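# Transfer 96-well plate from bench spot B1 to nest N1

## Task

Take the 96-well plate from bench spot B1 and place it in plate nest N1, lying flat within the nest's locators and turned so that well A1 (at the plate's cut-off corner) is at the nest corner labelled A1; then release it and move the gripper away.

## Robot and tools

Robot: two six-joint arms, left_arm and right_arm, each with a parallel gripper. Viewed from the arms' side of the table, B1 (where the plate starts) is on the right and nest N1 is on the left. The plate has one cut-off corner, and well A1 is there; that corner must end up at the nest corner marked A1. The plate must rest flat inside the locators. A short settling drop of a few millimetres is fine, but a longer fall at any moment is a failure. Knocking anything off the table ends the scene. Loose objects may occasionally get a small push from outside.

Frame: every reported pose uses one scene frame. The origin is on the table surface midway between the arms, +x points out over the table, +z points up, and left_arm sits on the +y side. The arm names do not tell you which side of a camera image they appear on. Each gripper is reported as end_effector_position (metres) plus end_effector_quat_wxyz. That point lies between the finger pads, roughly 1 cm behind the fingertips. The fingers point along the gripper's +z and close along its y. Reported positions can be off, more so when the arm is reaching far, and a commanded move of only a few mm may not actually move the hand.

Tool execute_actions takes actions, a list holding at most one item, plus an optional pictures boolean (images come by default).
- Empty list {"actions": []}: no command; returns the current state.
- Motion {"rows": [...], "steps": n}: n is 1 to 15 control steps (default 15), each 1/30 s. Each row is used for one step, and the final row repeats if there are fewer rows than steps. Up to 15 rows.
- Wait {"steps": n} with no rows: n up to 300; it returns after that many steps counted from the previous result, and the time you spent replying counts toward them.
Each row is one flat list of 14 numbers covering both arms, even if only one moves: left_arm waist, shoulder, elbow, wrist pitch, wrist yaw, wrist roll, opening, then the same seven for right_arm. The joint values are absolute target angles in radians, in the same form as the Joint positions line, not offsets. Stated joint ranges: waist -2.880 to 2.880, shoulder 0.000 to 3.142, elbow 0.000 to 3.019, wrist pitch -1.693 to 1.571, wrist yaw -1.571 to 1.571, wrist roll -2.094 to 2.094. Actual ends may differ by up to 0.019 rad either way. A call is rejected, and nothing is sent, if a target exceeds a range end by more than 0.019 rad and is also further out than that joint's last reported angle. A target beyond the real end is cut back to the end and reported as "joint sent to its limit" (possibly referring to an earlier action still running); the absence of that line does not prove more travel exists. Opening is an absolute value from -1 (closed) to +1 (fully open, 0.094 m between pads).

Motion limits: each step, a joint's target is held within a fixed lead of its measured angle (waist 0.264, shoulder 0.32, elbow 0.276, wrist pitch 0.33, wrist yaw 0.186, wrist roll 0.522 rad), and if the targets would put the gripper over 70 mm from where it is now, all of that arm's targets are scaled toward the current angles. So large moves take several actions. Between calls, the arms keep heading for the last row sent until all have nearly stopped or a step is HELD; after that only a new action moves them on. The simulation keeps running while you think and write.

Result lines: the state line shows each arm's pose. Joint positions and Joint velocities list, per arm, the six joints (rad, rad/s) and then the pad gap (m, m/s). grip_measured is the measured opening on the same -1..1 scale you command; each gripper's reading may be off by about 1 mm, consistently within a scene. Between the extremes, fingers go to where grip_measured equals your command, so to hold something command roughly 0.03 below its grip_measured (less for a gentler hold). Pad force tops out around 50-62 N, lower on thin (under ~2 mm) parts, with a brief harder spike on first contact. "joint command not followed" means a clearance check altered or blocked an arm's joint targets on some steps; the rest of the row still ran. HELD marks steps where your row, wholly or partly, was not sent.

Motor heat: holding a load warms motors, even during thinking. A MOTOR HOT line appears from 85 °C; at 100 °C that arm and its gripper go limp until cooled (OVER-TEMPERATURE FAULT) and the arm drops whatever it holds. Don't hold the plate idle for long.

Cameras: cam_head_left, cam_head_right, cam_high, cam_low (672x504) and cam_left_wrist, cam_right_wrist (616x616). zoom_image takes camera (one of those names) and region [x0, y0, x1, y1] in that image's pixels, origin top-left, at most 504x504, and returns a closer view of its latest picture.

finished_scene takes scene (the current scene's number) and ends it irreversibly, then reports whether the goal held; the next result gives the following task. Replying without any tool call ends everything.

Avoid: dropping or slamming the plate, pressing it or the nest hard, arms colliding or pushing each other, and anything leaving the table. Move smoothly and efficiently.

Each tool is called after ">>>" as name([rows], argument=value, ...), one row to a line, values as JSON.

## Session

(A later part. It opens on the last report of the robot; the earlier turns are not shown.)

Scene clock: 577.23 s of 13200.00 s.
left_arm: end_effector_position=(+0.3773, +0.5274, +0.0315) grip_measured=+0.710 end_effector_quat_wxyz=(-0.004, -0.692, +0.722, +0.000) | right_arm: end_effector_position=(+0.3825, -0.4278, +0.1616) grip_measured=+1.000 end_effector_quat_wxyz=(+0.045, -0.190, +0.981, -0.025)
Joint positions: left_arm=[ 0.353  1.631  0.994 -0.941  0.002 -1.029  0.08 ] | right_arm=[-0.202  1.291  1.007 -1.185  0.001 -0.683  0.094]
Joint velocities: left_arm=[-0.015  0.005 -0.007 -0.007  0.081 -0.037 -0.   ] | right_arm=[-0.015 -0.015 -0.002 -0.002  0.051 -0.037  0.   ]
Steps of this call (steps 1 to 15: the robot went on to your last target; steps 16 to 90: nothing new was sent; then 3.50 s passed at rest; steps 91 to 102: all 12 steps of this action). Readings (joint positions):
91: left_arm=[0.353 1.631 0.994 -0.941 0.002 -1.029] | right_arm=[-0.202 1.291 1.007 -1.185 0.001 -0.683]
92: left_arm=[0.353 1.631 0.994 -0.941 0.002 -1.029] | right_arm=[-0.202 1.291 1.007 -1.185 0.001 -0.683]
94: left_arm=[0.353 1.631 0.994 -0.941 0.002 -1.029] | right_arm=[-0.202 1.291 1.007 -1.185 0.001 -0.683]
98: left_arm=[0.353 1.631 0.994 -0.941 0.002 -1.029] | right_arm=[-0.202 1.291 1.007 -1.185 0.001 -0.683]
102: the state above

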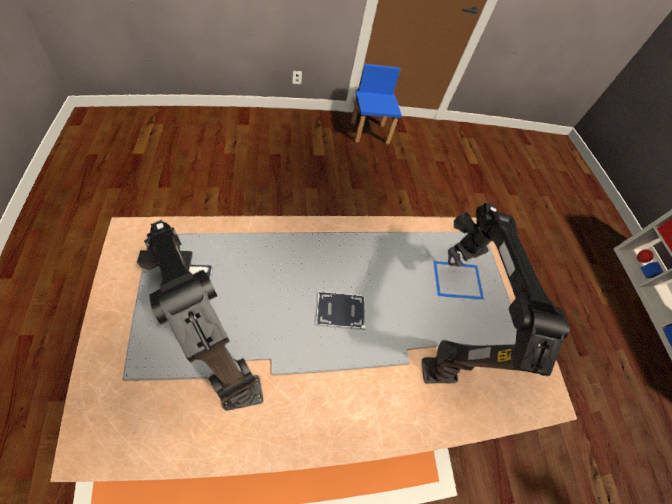

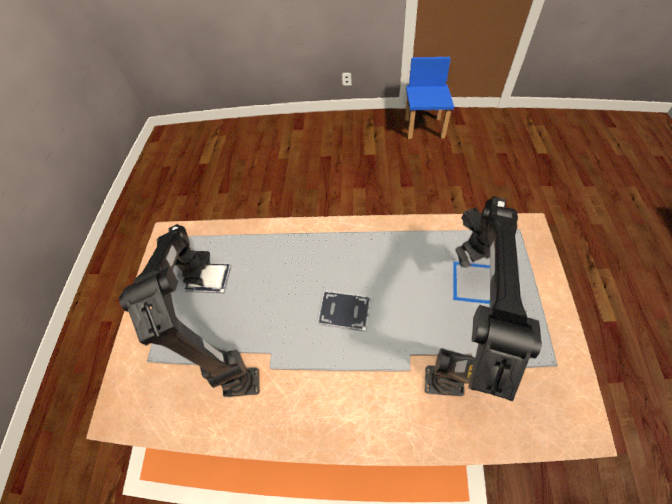

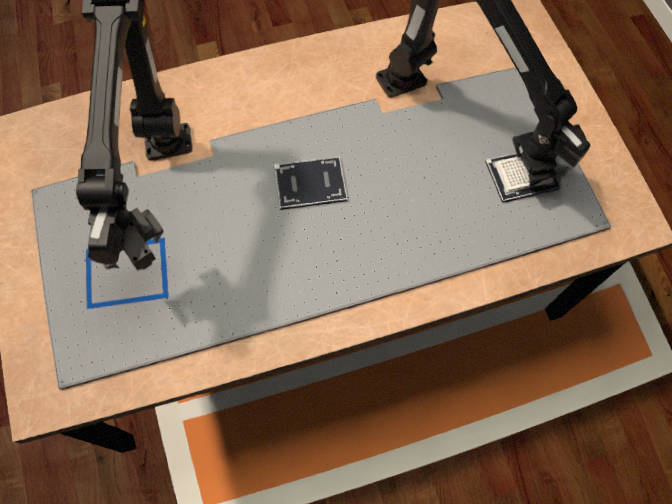

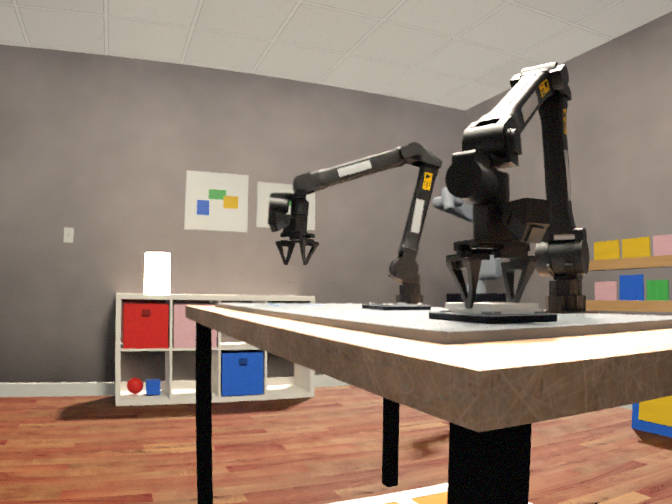

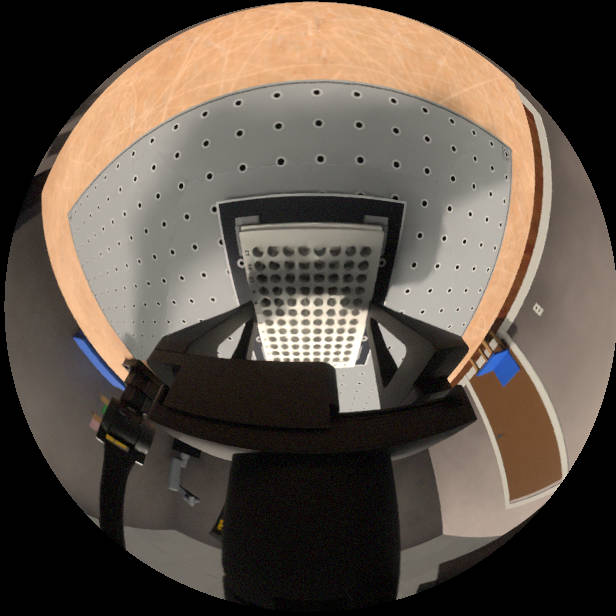

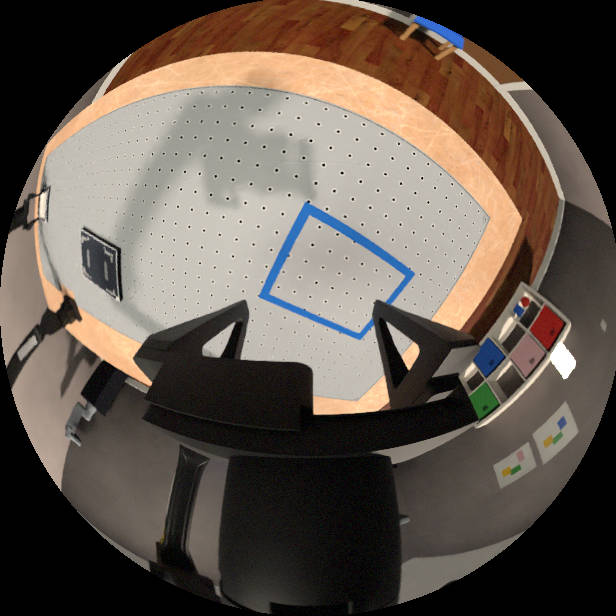

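>>> execute_actions([
  {"rows":[[0.365,1.634,0.992,-0.922,0,-1.035,0.68,-0.2,1.3,1.0,-1.19,0,-0.67,1],[0.368,1.634,0.992,-0.920,0,-1.035,0.68,-0.2,1.3,1.0,-1.19,0,-0.67,1],[0.371,1.634,0.992,-0.918,0,-1.035,0.68,-0.2,1.3,1.0,-1.19,0,-0.67,1],[0.371,1.634,0.992,-0.918,0,-1.035,0.68,-0.2,1.3,1.0,-1.19,0,-0.67,1],[0.371,1.634,0.992,-0.918,0,-1.035,0.68,-0.2,1.3,1.0,-1.19,0,-0.67,1],[0.371,1.634,0.992,-0.918,0,-1.035,0.68,-0.2,1.3,1.0,-1.19,0,-0.67,1],[0.363,1.634,0.992,-0.923,0,-1.035,0.68,-0.2,1.3,1.0,-1.19,0,-0.67,1]],"steps":12},
])

>>> zoom_image(camera="cam_left_wrist", region=[225,205,285,255])

>>> zoom_image(camera="cam_left_wrist", region=[340,205,400,255])

>>> zoom_image(camera="cam_low", region=[430,280,560,325])

>>> zoom_image(camera="cam_high", region=[480,145,540,205])

Scene clock: 585.07 s of 13200.00 s.
left_arm: end_effector_position=(+0.3774, +0.5281, +0.0315) grip_measured=+0.710 end_effector_quat_wxyz=(-0.003, -0.693, +0.721, -0.001) | right_arm: end_effector_position=(+0.3825, -0.4278, +0.1616) grip_measured=+1.000 end_effector_quat_wxyz=(+0.045, -0.190, +0.981, -0.025)
Joint positions: left_arm=[ 0.355  1.631  0.994 -0.94   0.003 -1.029  0.08 ] | right_arm=[-0.202  1.291  1.007 -1.185  0.001 -0.683  0.094]
Joint velocities: left_arm=[-0.015 -0.005 -0.007  0.002  0.022 -0.037 -0.001] | right_arm=[ 0.005 -0.005  0.012  0.002  0.037  0.007  0.   ]
Steps of this call (steps 1 to 15: the robot went on to your last target; steps 16 to 90: nothing new was sent; then 4.43 s passed at rest; steps 91 to 102: all 12 steps of this action). Readings (joint positions):
91: left_arm=[0.353 1.631 0.994 -0.941 0.002 -1.029] | right_arm=[-0.202 1.291 1.007 -1.185 0.001 -0.683]
92: left_arm=[0.353 1.631 0.994 -0.941 0.002 -1.029] | right_arm=[-0.202 1.291 1.007 -1.185 0.001 -0.683]
94: left_arm=[0.354 1.631 0.994 -0.940 0.002 -1.029] | right_arm=[-0.202 1.291 1.007 -1.185 0.001 -0.683]
98: left_arm=[0.355 1.631 0.994 -0.940 0.003 -1.029] | right_arm=[-0.202 1.291 1.007 -1.185 0.001 -0.683]
102: the state above

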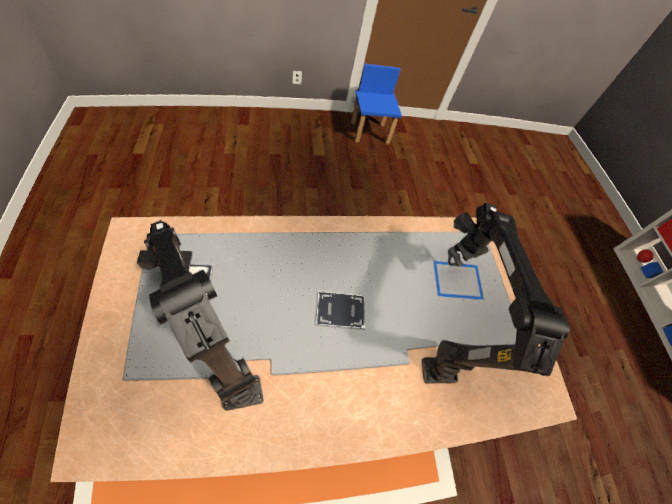

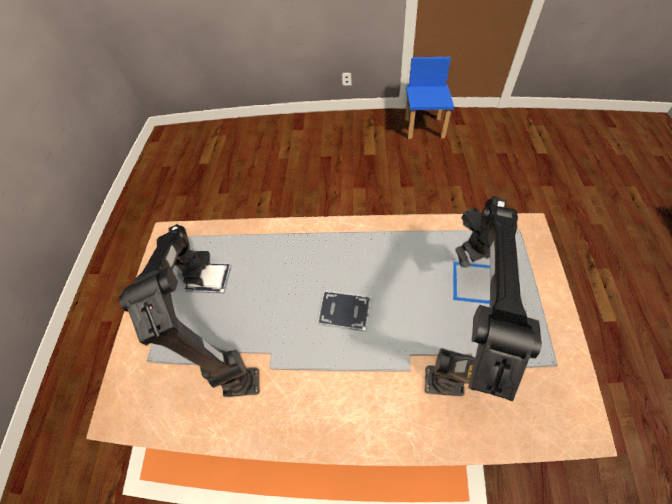

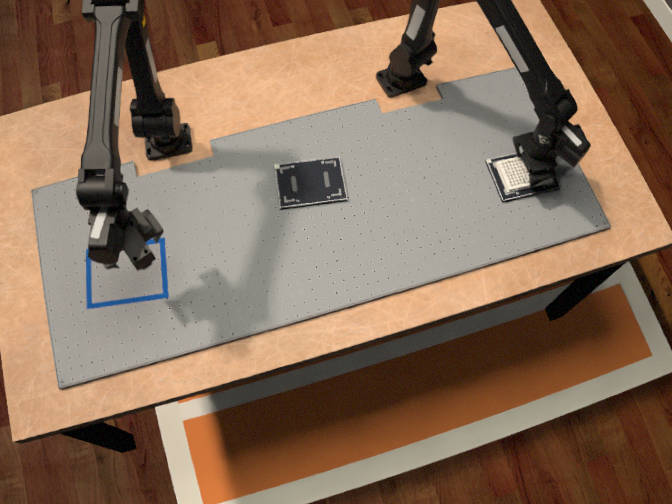

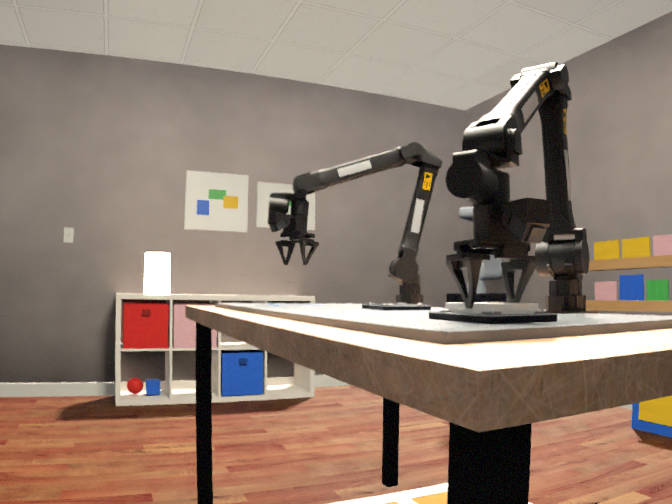

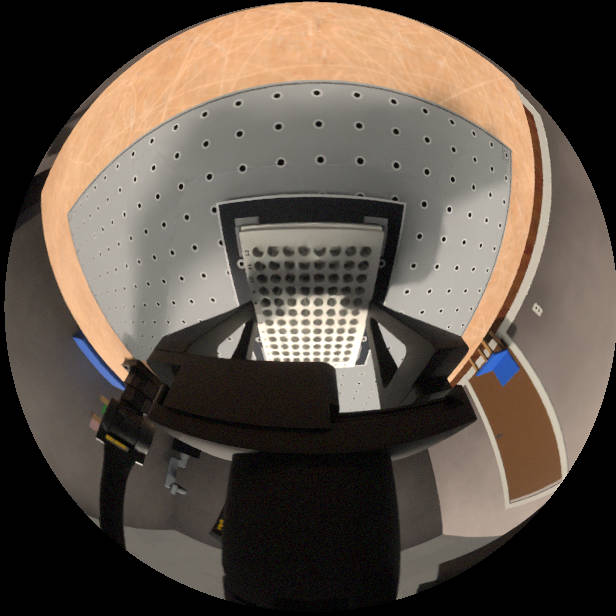

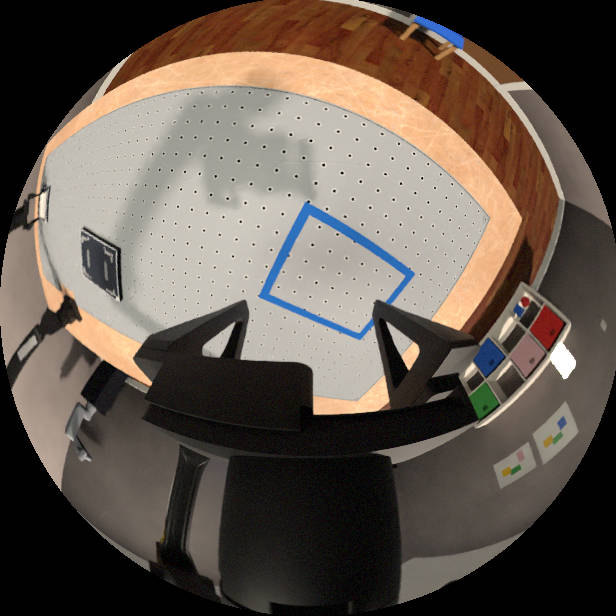

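Region (225, 205, 285, 255) of cam_left_wrist's 616x616 image, scaled by 8.400, with more detail than that image has.

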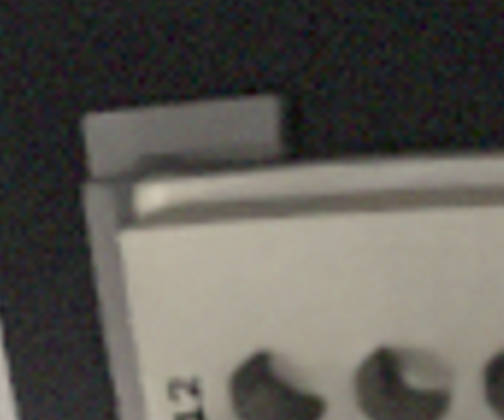

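Region (340, 205, 400, 255) of cam_left_wrist's 616x616 image, scaled by 8.400, with more detail than that image has.

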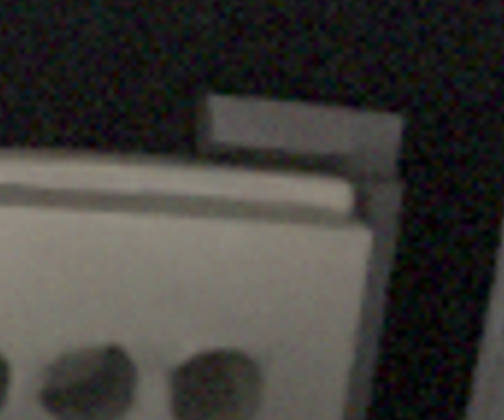

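Region (430, 280, 560, 325) of cam_low's 672x504 image, scaled by 3.877, with more detail than that image has; it fills the top 174 rows of this view, and the rest is white.

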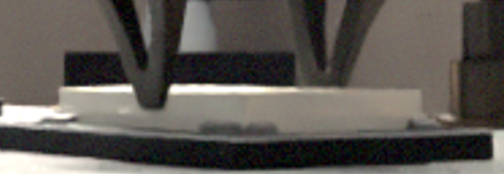

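Region (480, 145, 540, 205) of cam_high's 672x504 image, scaled by 8.400, with more detail than that image has.

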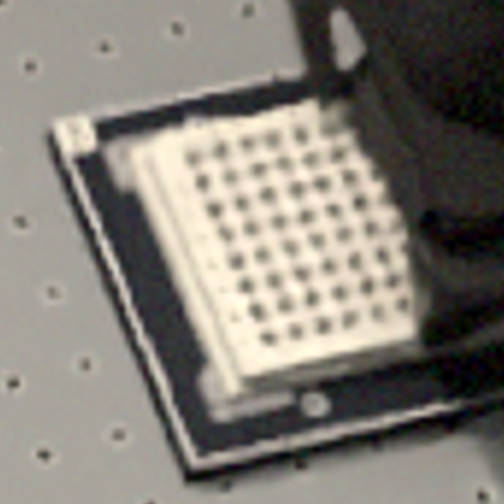

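>>> execute_actions([
  {"rows":[[0.36,1.642,0.992,-0.923,0,-1.035,0.68,-0.2,1.3,1.0,-1.19,0,-0.67,1],[0.36,1.648,0.992,-0.923,0,-1.035,0.68,-0.2,1.3,1.0,-1.19,0,-0.67,1],[0.36,1.652,0.992,-0.922,0,-1.035,0.68,-0.2,1.3,1.0,-1.19,0,-0.67,1],[0.36,1.652,0.992,-0.921,0,-1.035,0.68,-0.2,1.3,1.0,-1.19,0,-0.67,1],[0.36,1.652,0.992,-0.921,0,-1.035,0.68,-0.2,1.3,1.0,-1.19,0,-0.67,1],[0.36,1.652,0.992,-0.921,0,-1.035,0.68,-0.2,1.3,1.0,-1.19,0,-0.67,1],[0.36,1.647,0.992,-0.923,0,-1.035,0.68,-0.2,1.3,1.0,-1.19,0,-0.67,1]],"steps":12},
])

>>> zoom_image(camera="cam_left_wrist", region=[225,205,400,275])

>>> zoom_image(camera="cam_low", region=[430,280,560,325])

>>> zoom_image(camera="cam_high", region=[480,145,540,205])

Scene clock: 593.07 s of 13200.00 s.
left_arm: end_effector_position=(+0.3774, +0.5281, +0.0315) grip_measured=+0.710 end_effector_quat_wxyz=(-0.003, -0.693, +0.721, -0.001) | right_arm: end_effector_position=(+0.3825, -0.4278, +0.1616) grip_measured=+1.000 end_effector_quat_wxyz=(+0.045, -0.190, +0.981, -0.025)
Joint positions: left_arm=[ 0.355  1.631  0.994 -0.94   0.003 -1.029  0.08 ] | right_arm=[-0.202  1.291  1.007 -1.185  0.001 -0.683  0.094]
Joint velocities: left_arm=[ 0.005 -0.005  0.002 -0.002  0.007 -0.007 -0.001] | right_arm=[-0.005  0.005 -0.017 -0.032  0.037  0.007  0.   ]
Steps of this call (steps 1 to 15: the robot went on to your last target; steps 16 to 90: nothing new was sent; then 4.60 s passed at rest; steps 91 to 102: all 12 steps of this action). Readings (joint positions):
91: left_arm=[0.355 1.631 0.994 -0.940 0.003 -1.029] | right_arm=[-0.202 1.291 1.007 -1.185 0.001 -0.683]
92: left_arm=[0.355 1.631 0.994 -0.940 0.003 -1.029] | right_arm=[-0.202 1.291 1.007 -1.185 0.001 -0.683]
94: left_arm=[0.355 1.631 0.994 -0.940 0.003 -1.029] | right_arm=[-0.202 1.291 1.007 -1.185 0.001 -0.683]
98: left_arm=[0.355 1.631 0.994 -0.940 0.003 -1.029] | right_arm=[-0.202 1.291 1.007 -1.185 0.001 -0.683]
102: the state above

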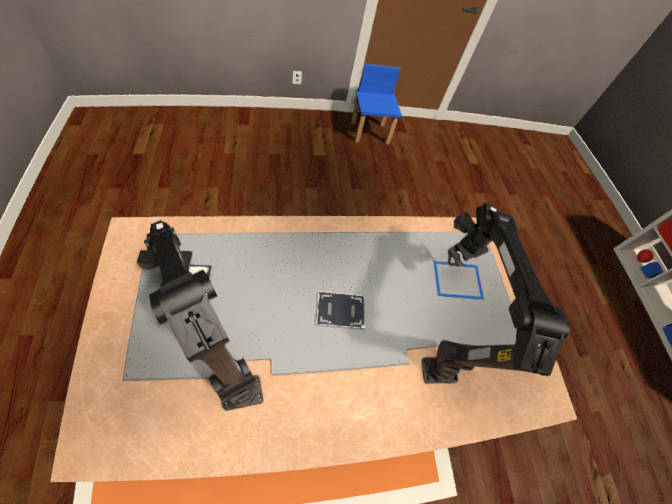

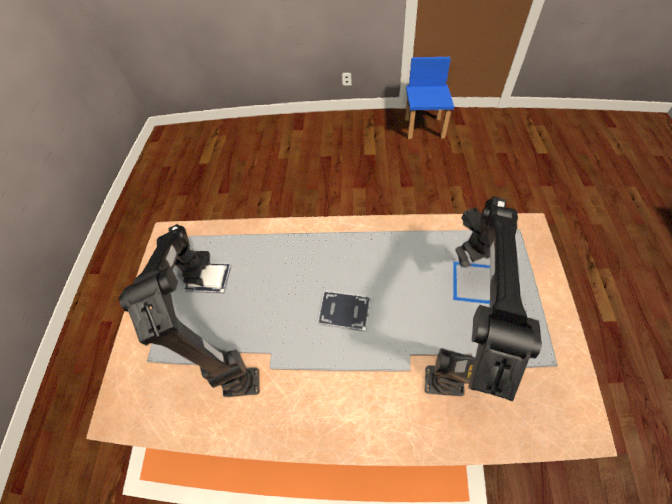

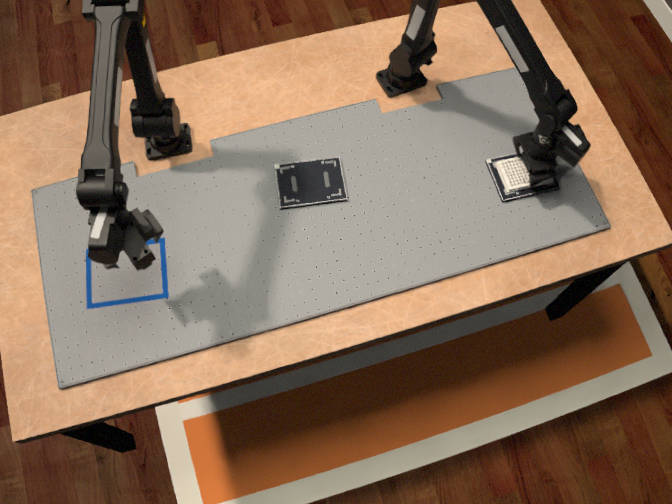

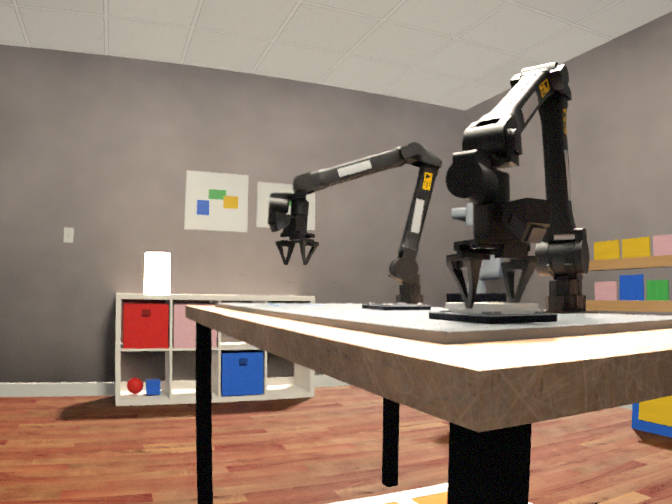

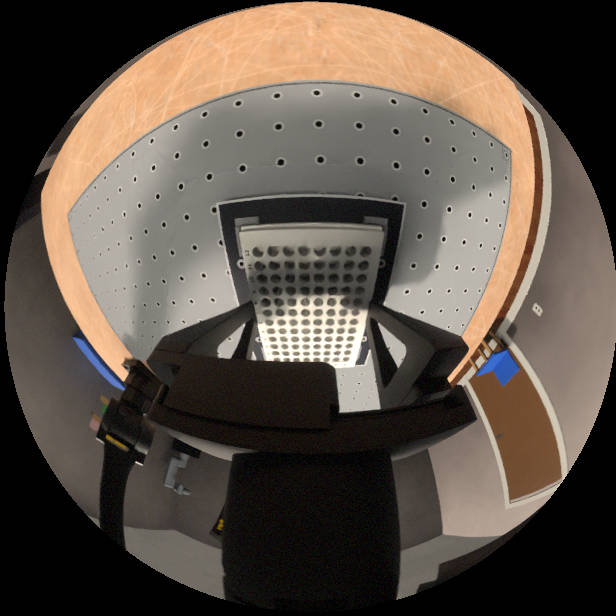

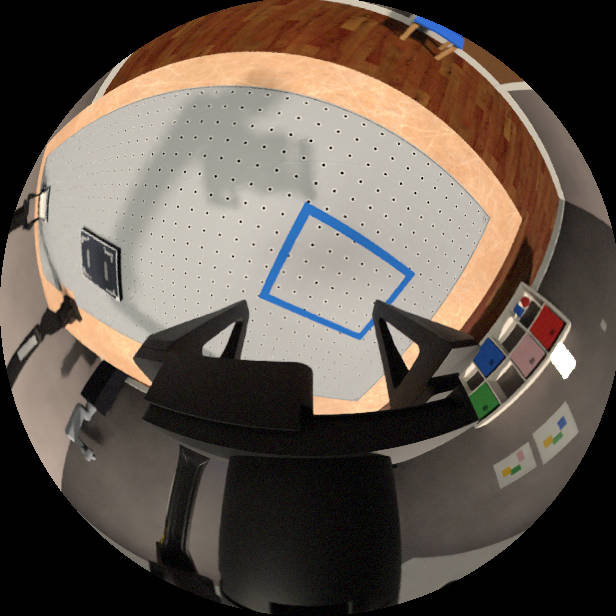

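Region (225, 205, 400, 275) of cam_left_wrist's 616x616 image, scaled by 2.880, with more detail than that image has; it fills the top 202 rows of this view, and the rest is white.

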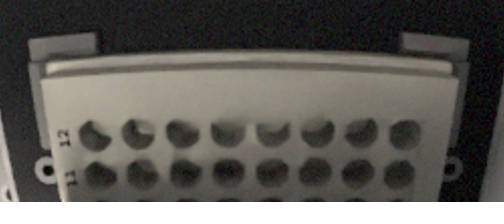

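Region (430, 280, 560, 325) of cam_low's 672x504 image, scaled by 3.877, with more detail than that image has; it fills the top 174 rows of this view, and the rest is white.

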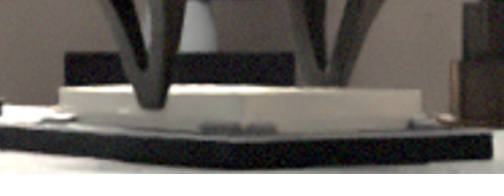

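Region (480, 145, 540, 205) of cam_high's 672x504 image, scaled by 8.400, with more detail than that image has.

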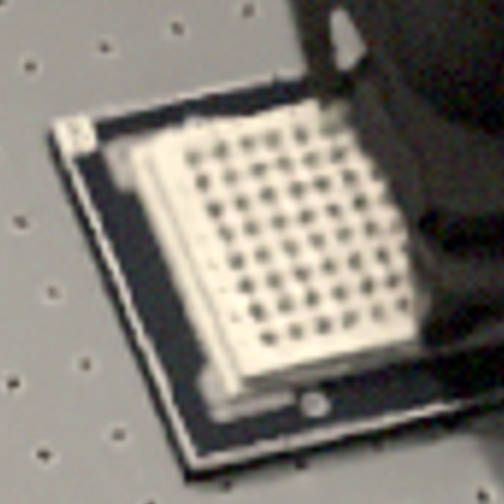

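>>> execute_actions([
  {"rows":[[0.356,1.638,0.992,-0.93,0,-1.03,0.70,-0.2,1.3,1.0,-1.19,0,-0.67,1],[0.356,1.633,0.992,-0.935,0,-1.03,0.715,-0.2,1.3,1.0,-1.19,0,-0.67,1],[0.356,1.631,0.992,-0.935,0,-1.03,0.73,-0.2,1.3,1.0,-1.19,0,-0.67,1],[0.356,1.631,0.992,-0.935,0,-1.03,0.745,-0.2,1.3,1.0,-1.19,0,-0.67,1],[0.356,1.631,0.992,-0.935,0,-1.03,0.76,-0.2,1.3,1.0,-1.19,0,-0.67,1],[0.356,1.631,0.992,-0.935,0,-1.03,0.79,-0.2,1.3,1.0,-1.19,0,-0.67,1],[0.356,1.631,0.992,-0.935,0,-1.03,0.83,-0.2,1.3,1.0,-1.19,0,-0.67,1],[0.356,1.631,0.992,-0.935,0,-1.03,0.88,-0.2,1.3,1.0,-1.19,0,-0.67,1],[0.356,1.631,0.992,-0.935,0,-1.03,0.94,-0.2,1.3,1.0,-1.19,0,-0.67,1],[0.356,1.631,0.992,-0.935,0,-1.03,1,-0.2,1.3,1.0,-1.19,0,-0.67,1]],"steps":14},
])

>>> zoom_image(camera="cam_left_wrist", region=[215,200,410,380])

>>> zoom_image(camera="cam_low", region=[430,280,560,325])

>>> zoom_image(camera="cam_high", region=[480,145,540,205])

Scene clock: 600.60 s of 13200.00 s.
left_arm: end_effector_position=(+0.3774, +0.5281, +0.0315) grip_measured=+1.000 end_effector_quat_wxyz=(-0.003, -0.693, +0.721, -0.001) | right_arm: end_effector_position=(+0.3825, -0.4278, +0.1616) grip_measured=+1.000 end_effector_quat_wxyz=(+0.045, -0.190, +0.981, -0.025)
Joint positions: left_arm=[ 0.355  1.631  0.994 -0.94   0.003 -1.029  0.094] | right_arm=[-0.202  1.291  1.007 -1.185  0.001 -0.683  0.094]
Joint velocities: left_arm=[-0.005  0.005 -0.012 -0.002 -0.022 -0.037  0.   ] | right_arm=[ 0.005 -0.015  0.022 -0.002 -0.037 -0.007  0.   ]
Steps of this call (steps 1 to 15: the robot went on to your last target; steps 16 to 90: nothing new was sent; then 4.07 s passed at rest; steps 91 to 104: all 14 steps of this action). Readings (joint positions):
91: left_arm=[0.355 1.631 0.994 -0.940 0.003 -1.029] | right_arm=[-0.202 1.291 1.007 -1.185 0.001 -0.683]
92: left_arm=[0.355 1.631 0.994 -0.940 0.003 -1.029] | right_arm=[-0.202 1.291 1.007 -1.185 0.001 -0.683]
94: left_arm=[0.355 1.631 0.994 -0.940 0.003 -1.029] | right_arm=[-0.202 1.291 1.007 -1.185 0.001 -0.683]
98: left_arm=[0.355 1.631 0.994 -0.940 0.003 -1.029] | right_arm=[-0.202 1.291 1.007 -1.185 0.001 -0.683]
104: the state above

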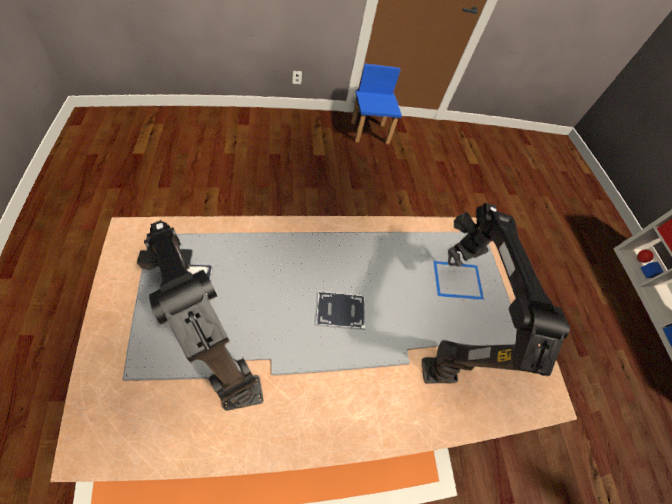

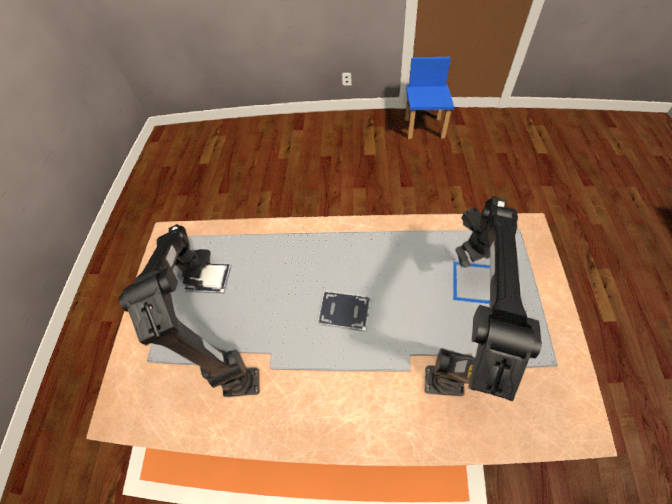

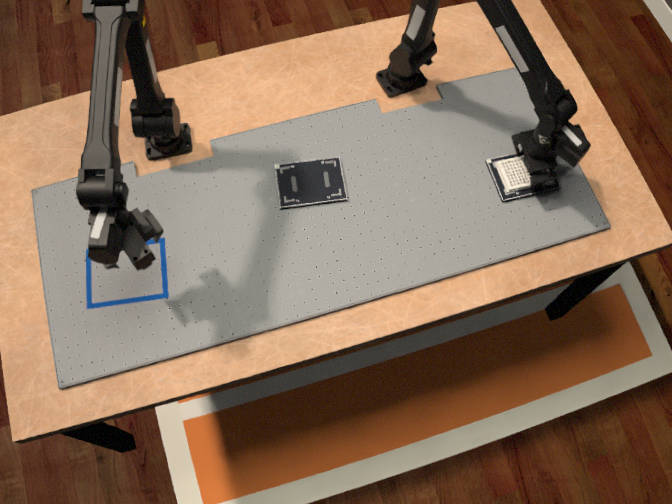

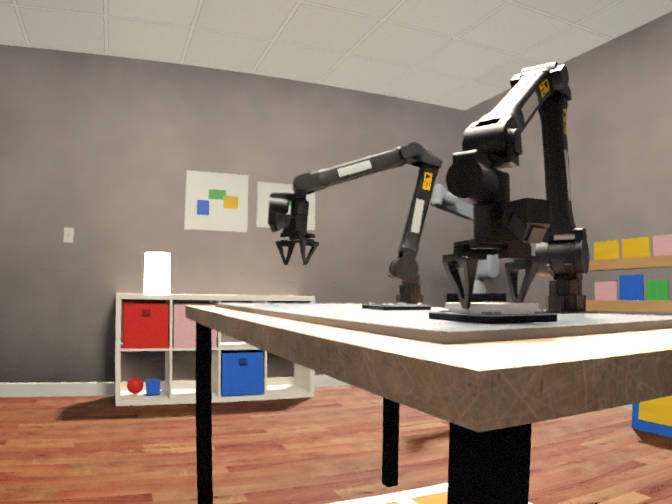

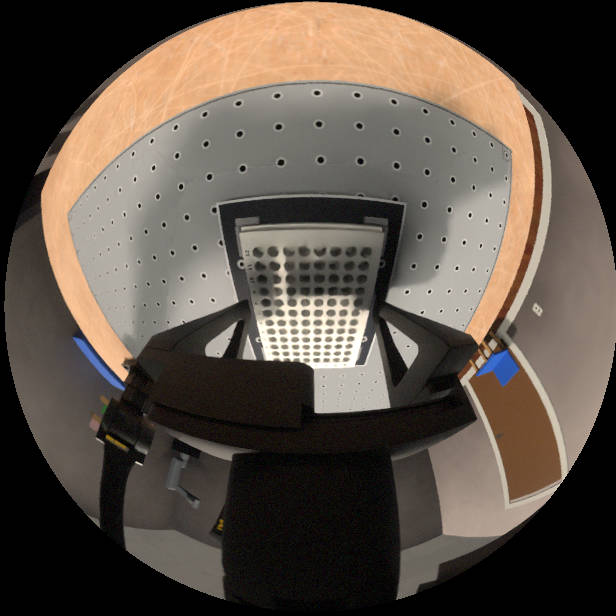

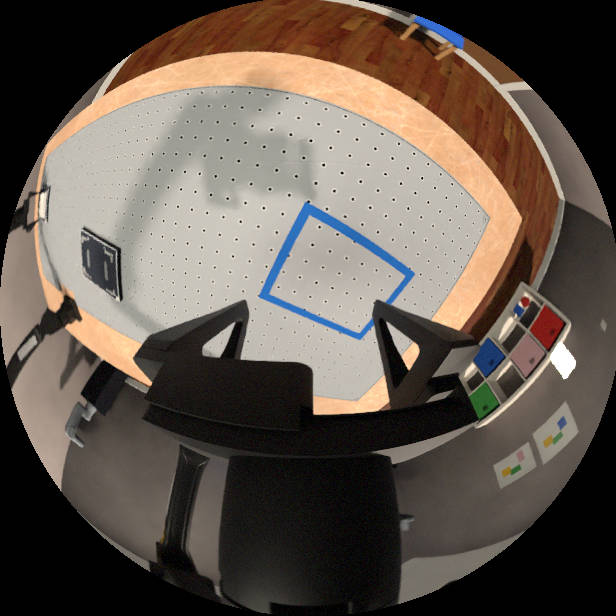

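Region (215, 200, 410, 380) of cam_left_wrist's 616x616 image, scaled by 2.585, with more detail than that image has; it fills the top 465 rows of this view, and the rest is white.

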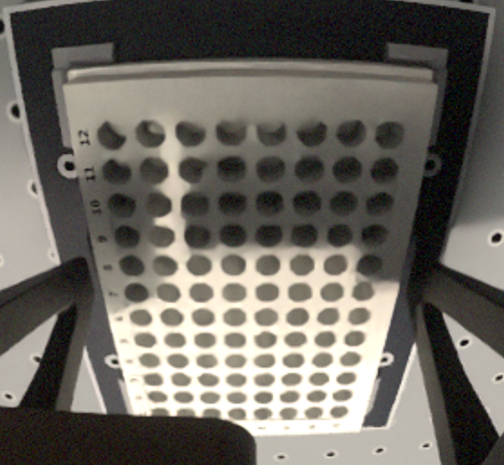

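Region (430, 280, 560, 325) of cam_low's 672x504 image, scaled by 3.877, with more detail than that image has; it fills the top 174 rows of this view, and the rest is white.

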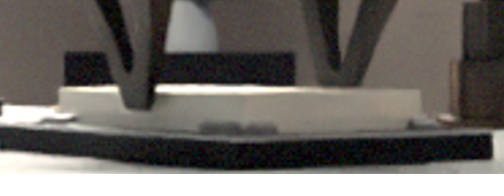

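Region (480, 145, 540, 205) of cam_high's 672x504 image, scaled by 8.400, with more detail than that image has.

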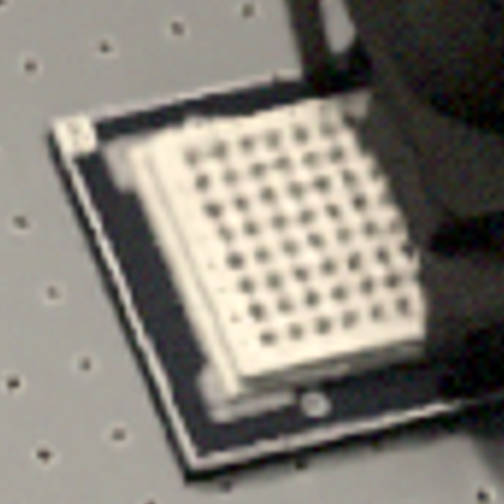

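>>> execute_actions([
  {"rows":[[0.356,1.615,0.992,-0.94,0,-1.03,1,-0.2,1.3,1.0,-1.19,0,-0.67,1],[0.356,1.60,0.992,-0.945,0,-1.03,1,-0.2,1.3,1.0,-1.19,0,-0.67,1],[0.356,1.59,0.992,-0.95,0,-1.03,1,-0.2,1.3,1.0,-1.19,0,-0.67,1],[0.356,1.58,0.992,-0.955,0,-1.03,1,-0.2,1.3,1.0,-1.19,0,-0.67,1],[0.356,1.57,0.992,-0.96,0,-1.03,1,-0.2,1.3,1.0,-1.19,0,-0.67,1],[0.356,1.558,0.992,-0.968,0,-1.03,1,-0.2,1.3,1.0,-1.19,0,-0.67,1],[0.356,1.546,0.992,-0.978,0,-1.03,1,-0.2,1.3,1.0,-1.19,0,-0.67,1],[0.356,1.534,0.992,-0.99,0,-1.03,1,-0.2,1.3,1.0,-1.19,0,-0.67,1],[0.356,1.522,0.992,-1.002,0,-1.03,1,-0.2,1.3,1.0,-1.19,0,-0.67,1],[0.356,1.51,0.992,-1.014,0,-1.03,1,-0.2,1.3,1.0,-1.19,0,-0.67,1],[0.356,1.50,0.992,-1.025,0,-1.03,1,-0.2,1.3,1.0,-1.19,0,-0.67,1],[0.356,1.49,0.992,-1.035,0,-1.03,1,-0.2,1.3,1.0,-1.19,0,-0.67,1],[0.356,1.483,0.992,-1.043,0,-1.03,1,-0.2,1.3,1.0,-1.19,0,-0.67,1],[0.356,1.478,0.992,-1.048,0,-1.03,1,-0.2,1.3,1.0,-1.19,0,-0.67,1],[0.356,1.475,0.992,-1.05,0,-1.03,1,-0.2,1.3,1.0,-1.19,0,-0.67,1]],"steps":15},
], pictures=false)

>>> execute_actions([
  {"rows":[[0.35,1.475,0.992,-1.05,0,-1.035,1,-0.2,1.3,1.0,-1.19,0,-0.67,1],[0.335,1.475,0.992,-1.05,0,-1.05,1,-0.2,1.3,1.0,-1.19,0,-0.67,1],[0.315,1.475,0.992,-1.05,0,-1.07,1,-0.2,1.3,1.0,-1.19,0,-0.67,1],[0.29,1.475,0.992,-1.05,0,-1.095,1,-0.2,1.3,1.0,-1.19,0,-0.67,1],[0.26,1.475,0.992,-1.05,0,-1.125,1,-0.2,1.3,1.0,-1.19,0,-0.67,1],[0.225,1.475,0.992,-1.05,0,-1.16,1,-0.2,1.3,1.0,-1.19,0,-0.67,1],[0.19,1.475,0.992,-1.05,0,-1.195,1,-0.2,1.3,1.0,-1.19,0,-0.67,1],[0.155,1.475,0.992,-1.05,0,-1.23,1,-0.2,1.3,1.0,-1.19,0,-0.67,1],[0.12,1.475,0.992,-1.05,0,-1.265,1,-0.2,1.3,1.0,-1.19,0,-0.67,1],[0.09,1.475,0.992,-1.05,0,-1.295,1,-0.2,1.3,1.0,-1.19,0,-0.67,1],[0.065,1.475,0.992,-1.05,0,-1.32,1,-0.2,1.3,1.0,-1.19,0,-0.67,1],[0.045,1.475,0.992,-1.05,0,-1.34,1,-0.2,1.3,1.0,-1.19,0,-0.67,1],[0.03,1.475,0.992,-1.05,0,-1.355,1,-0.2,1.3,1.0,-1.19,0,-0.67,1],[0.022,1.475,0.992,-1.05,0,-1.363,1,-0.2,1.3,1.0,-1.19,0,-0.67,1],[0.02,1.475,0.992,-1.05,0,-1.365,1,-0.2,1.3,1.0,-1.19,0,-0.67,1]],"steps":15},
], pictures=false)

>>> execute_actions([
  {"steps":12},
])

>>> zoom_image(camera="cam_low", region=[425,290,495,325])

>>> zoom_image(camera="cam_low", region=[490,290,560,325])

>>> zoom_image(camera="cam_high", region=[480,140,570,208])

Scene clock: 618.17 s of 13200.00 s.
left_arm: end_effector_position=(+0.3666, +0.5221, +0.0803) grip_measured=+1.000 end_effector_quat_wxyz=(+0.015, -0.693, +0.721, -0.006) | right_arm: end_effector_position=(+0.3825, -0.4278, +0.1616) grip_measured=+1.000 end_effector_quat_wxyz=(+0.045, -0.190, +0.981, -0.025)
Joint positions: left_arm=[ 0.355  1.505  0.994 -1.028  0.003 -1.029  0.094] | right_arm=[-0.202  1.291  1.007 -1.185  0.001 -0.683  0.094]
Joint velocities: left_arm=[-0.005 -0.347  0.002 -0.168  0.022 -0.007  0.   ] | right_arm=[-0.015 -0.015  0.012 -0.007 -0.007  0.022  0.   ]
Steps of this call (steps 1 to 15: the robot went on to your last target; steps 16 to 90: nothing new was sent; then 14.07 s passed at rest; steps 91 to 105: all 15 steps of this action). Readings (joint positions):
91: left_arm=[0.355 1.631 0.994 -0.940 0.003 -1.029] | right_arm=[-0.202 1.291 1.007 -1.185 0.001 -0.683]
92: left_arm=[0.355 1.631 0.994 -0.940 0.003 -1.029] | right_arm=[-0.202 1.291 1.007 -1.185 0.001 -0.683]
94: left_arm=[0.355 1.629 0.994 -0.940 0.003 -1.029] | right_arm=[-0.202 1.291 1.007 -1.185 0.001 -0.683]
98: left_arm=[0.355 1.604 0.994 -0.960 0.003 -1.029] | right_arm=[-0.202 1.291 1.007 -1.185 0.001 -0.683]
105: the state above

Scene clock: 618.67 s of 13200.00 s.
left_arm: end_effector_position=(+0.4099, +0.3889, +0.0890) grip_measured=+1.000 end_effector_quat_wxyz=(+0.018, -0.659, +0.751, -0.012) | right_arm: end_effector_position=(+0.3825, -0.4278, +0.1616) grip_measured=+1.000 end_effector_quat_wxyz=(+0.045, -0.190, +0.981, -0.025)
Joint positions: left_arm=[ 0.006  1.482  0.994 -1.039  0.001 -1.288  0.094] | right_arm=[-0.202  1.291  1.007 -1.185  0.001 -0.683  0.094]
Joint velocities: left_arm=[-0.523 -0.005 -0.007 -0.022  0.037 -0.462  0.   ] | right_arm=[ 0.005 -0.005 -0.002 -0.017  0.007 -0.037  0.   ]
Steps of this call (steps 1 to 15: all 15 steps of this action). Readings (joint positions):
1: left_arm=[0.355 1.495 0.994 -1.033 0.003 -1.029] | right_arm=[-0.202 1.291 1.007 -1.185 0.001 -0.683]
2: left_arm=[0.354 1.488 0.994 -1.036 0.003 -1.031] | right_arm=[-0.202 1.291 1.007 -1.185 0.001 -0.683]
4: left_arm=[0.344 1.482 0.994 -1.038 0.002 -1.046] | right_arm=[-0.202 1.291 1.007 -1.185 0.001 -0.683]
8: left_arm=[0.254 1.482 0.994 -1.039 0.000 -1.122] | right_arm=[-0.202 1.291 1.007 -1.185 0.001 -0.683]
15: the state above

Scene clock: 619.07 s of 13200.00 s.
left_arm: end_effector_position=(+0.4091, +0.3938, +0.0890) grip_measured=+1.000 end_effector_quat_wxyz=(+0.018, -0.688, +0.725, -0.013) | right_arm: end_effector_position=(+0.3825, -0.4278, +0.1616) grip_measured=+1.000 end_effector_quat_wxyz=(+0.045, -0.190, +0.981, -0.025)
Joint positions: left_arm=[ 0.019  1.482  0.994 -1.039  0.001 -1.353  0.094] | right_arm=[-0.202  1.291  1.007 -1.185  0.001 -0.683  0.094]
Joint velocities: left_arm=[-0.005 -0.005  0.002 -0.012  0.022 -0.051  0.   ] | right_arm=[-0.005 -0.005 -0.002 -0.027 -0.007 -0.022  0.   ]
Steps of this call (steps 1 to 12: the robot went on to your last target). Readings (joint positions):
1: left_arm=[-0.007 1.482 0.994 -1.039 0.001 -1.301] | right_arm=[-0.202 1.291 1.007 -1.185 0.001 -0.683]
2: left_arm=[-0.012 1.482 0.994 -1.039 0.001 -1.312] | right_arm=[-0.202 1.291 1.007 -1.185 0.001 -0.683]
4: left_arm=[-0.007 1.482 0.994 -1.039 0.001 -1.329] | right_arm=[-0.202 1.291 1.007 -1.185 0.001 -0.683]
8: left_arm=[0.014 1.482 0.994 -1.039 0.001 -1.346] | right_arm=[-0.202 1.291 1.007 -1.185 0.001 -0.683]
12: the state above

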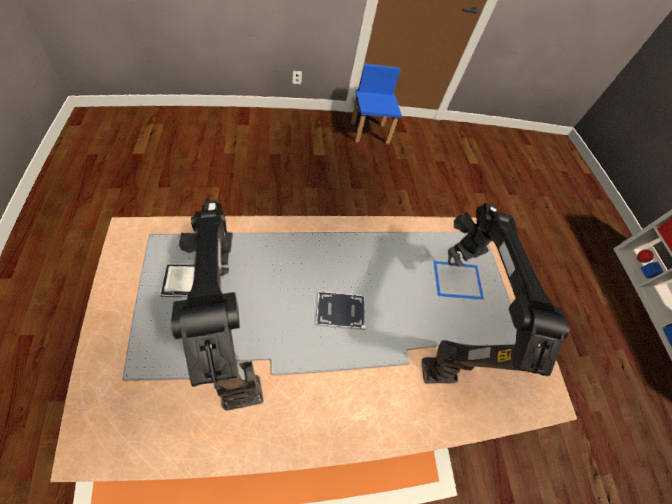

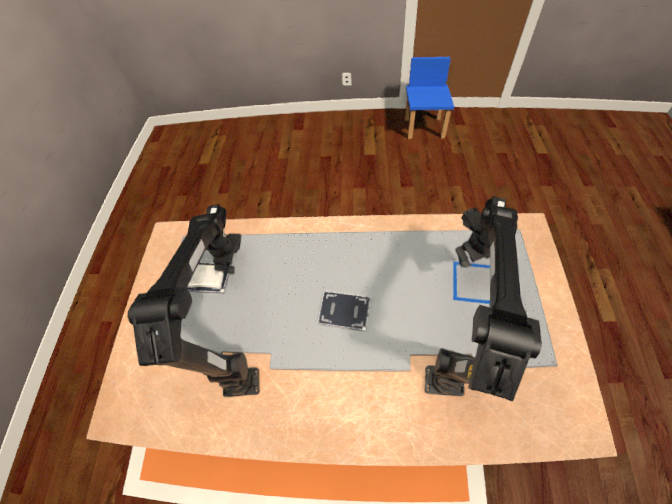

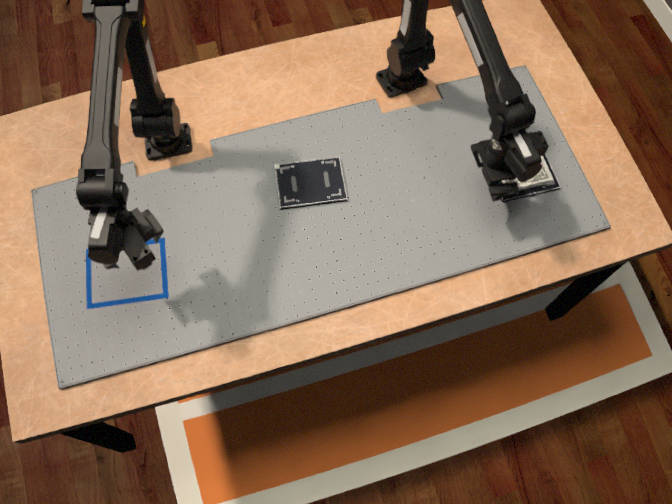

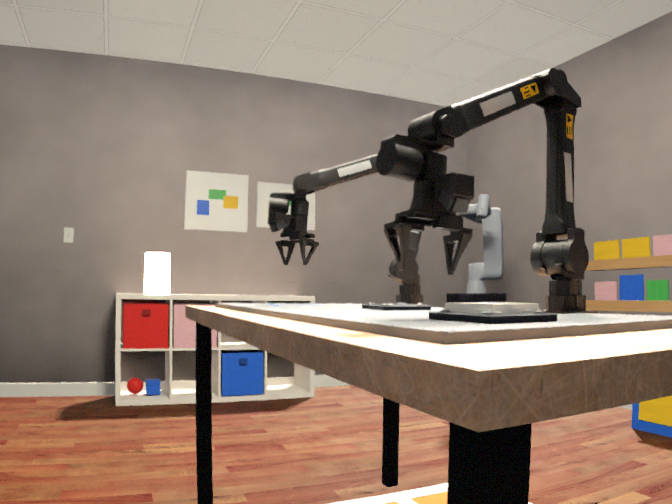

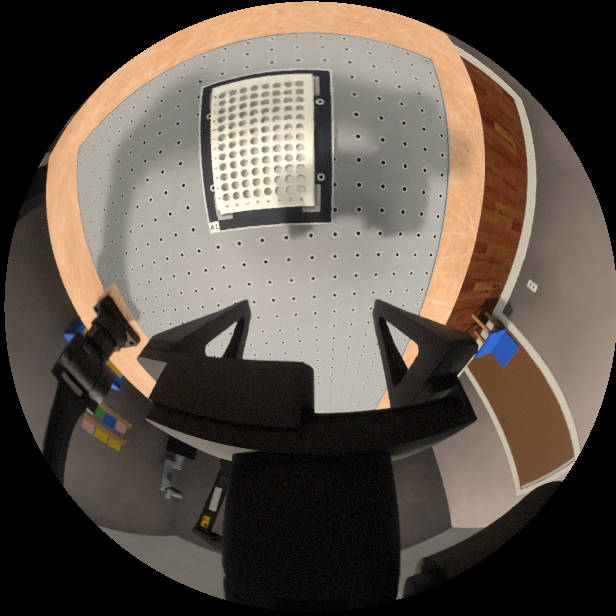

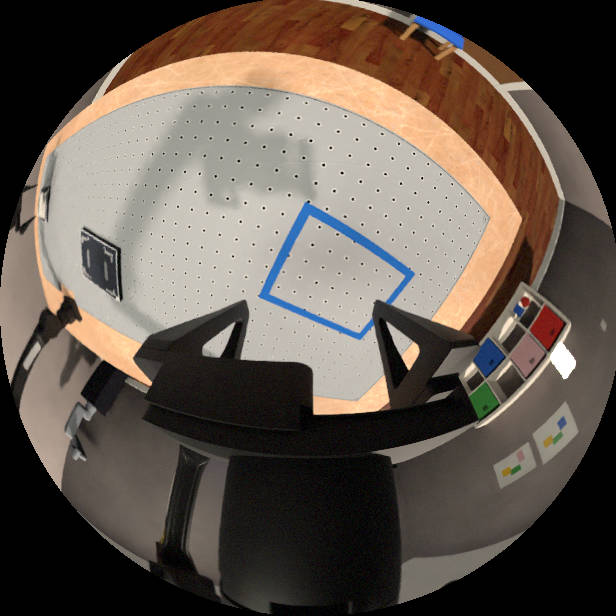

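Region (425, 290, 495, 325) of cam_low's 672x504 image, scaled by 7.200, with more detail than that image has.

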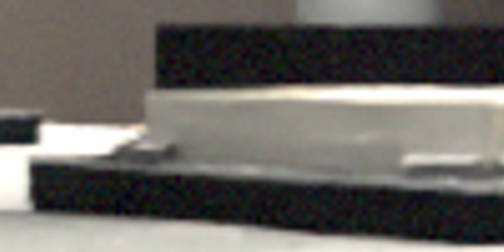

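Region (490, 290, 560, 325) of cam_low's 672x504 image, scaled by 7.200, with more detail than that image has.

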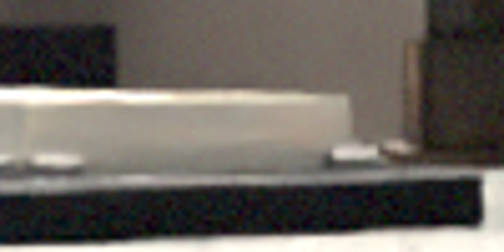

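Region (480, 140, 570, 208) of cam_high's 672x504 image, scaled by 5.600, with more detail than that image has; it fills the top 381 rows of this view, and the rest is white.

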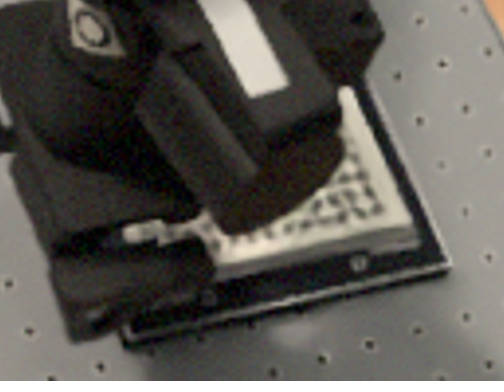

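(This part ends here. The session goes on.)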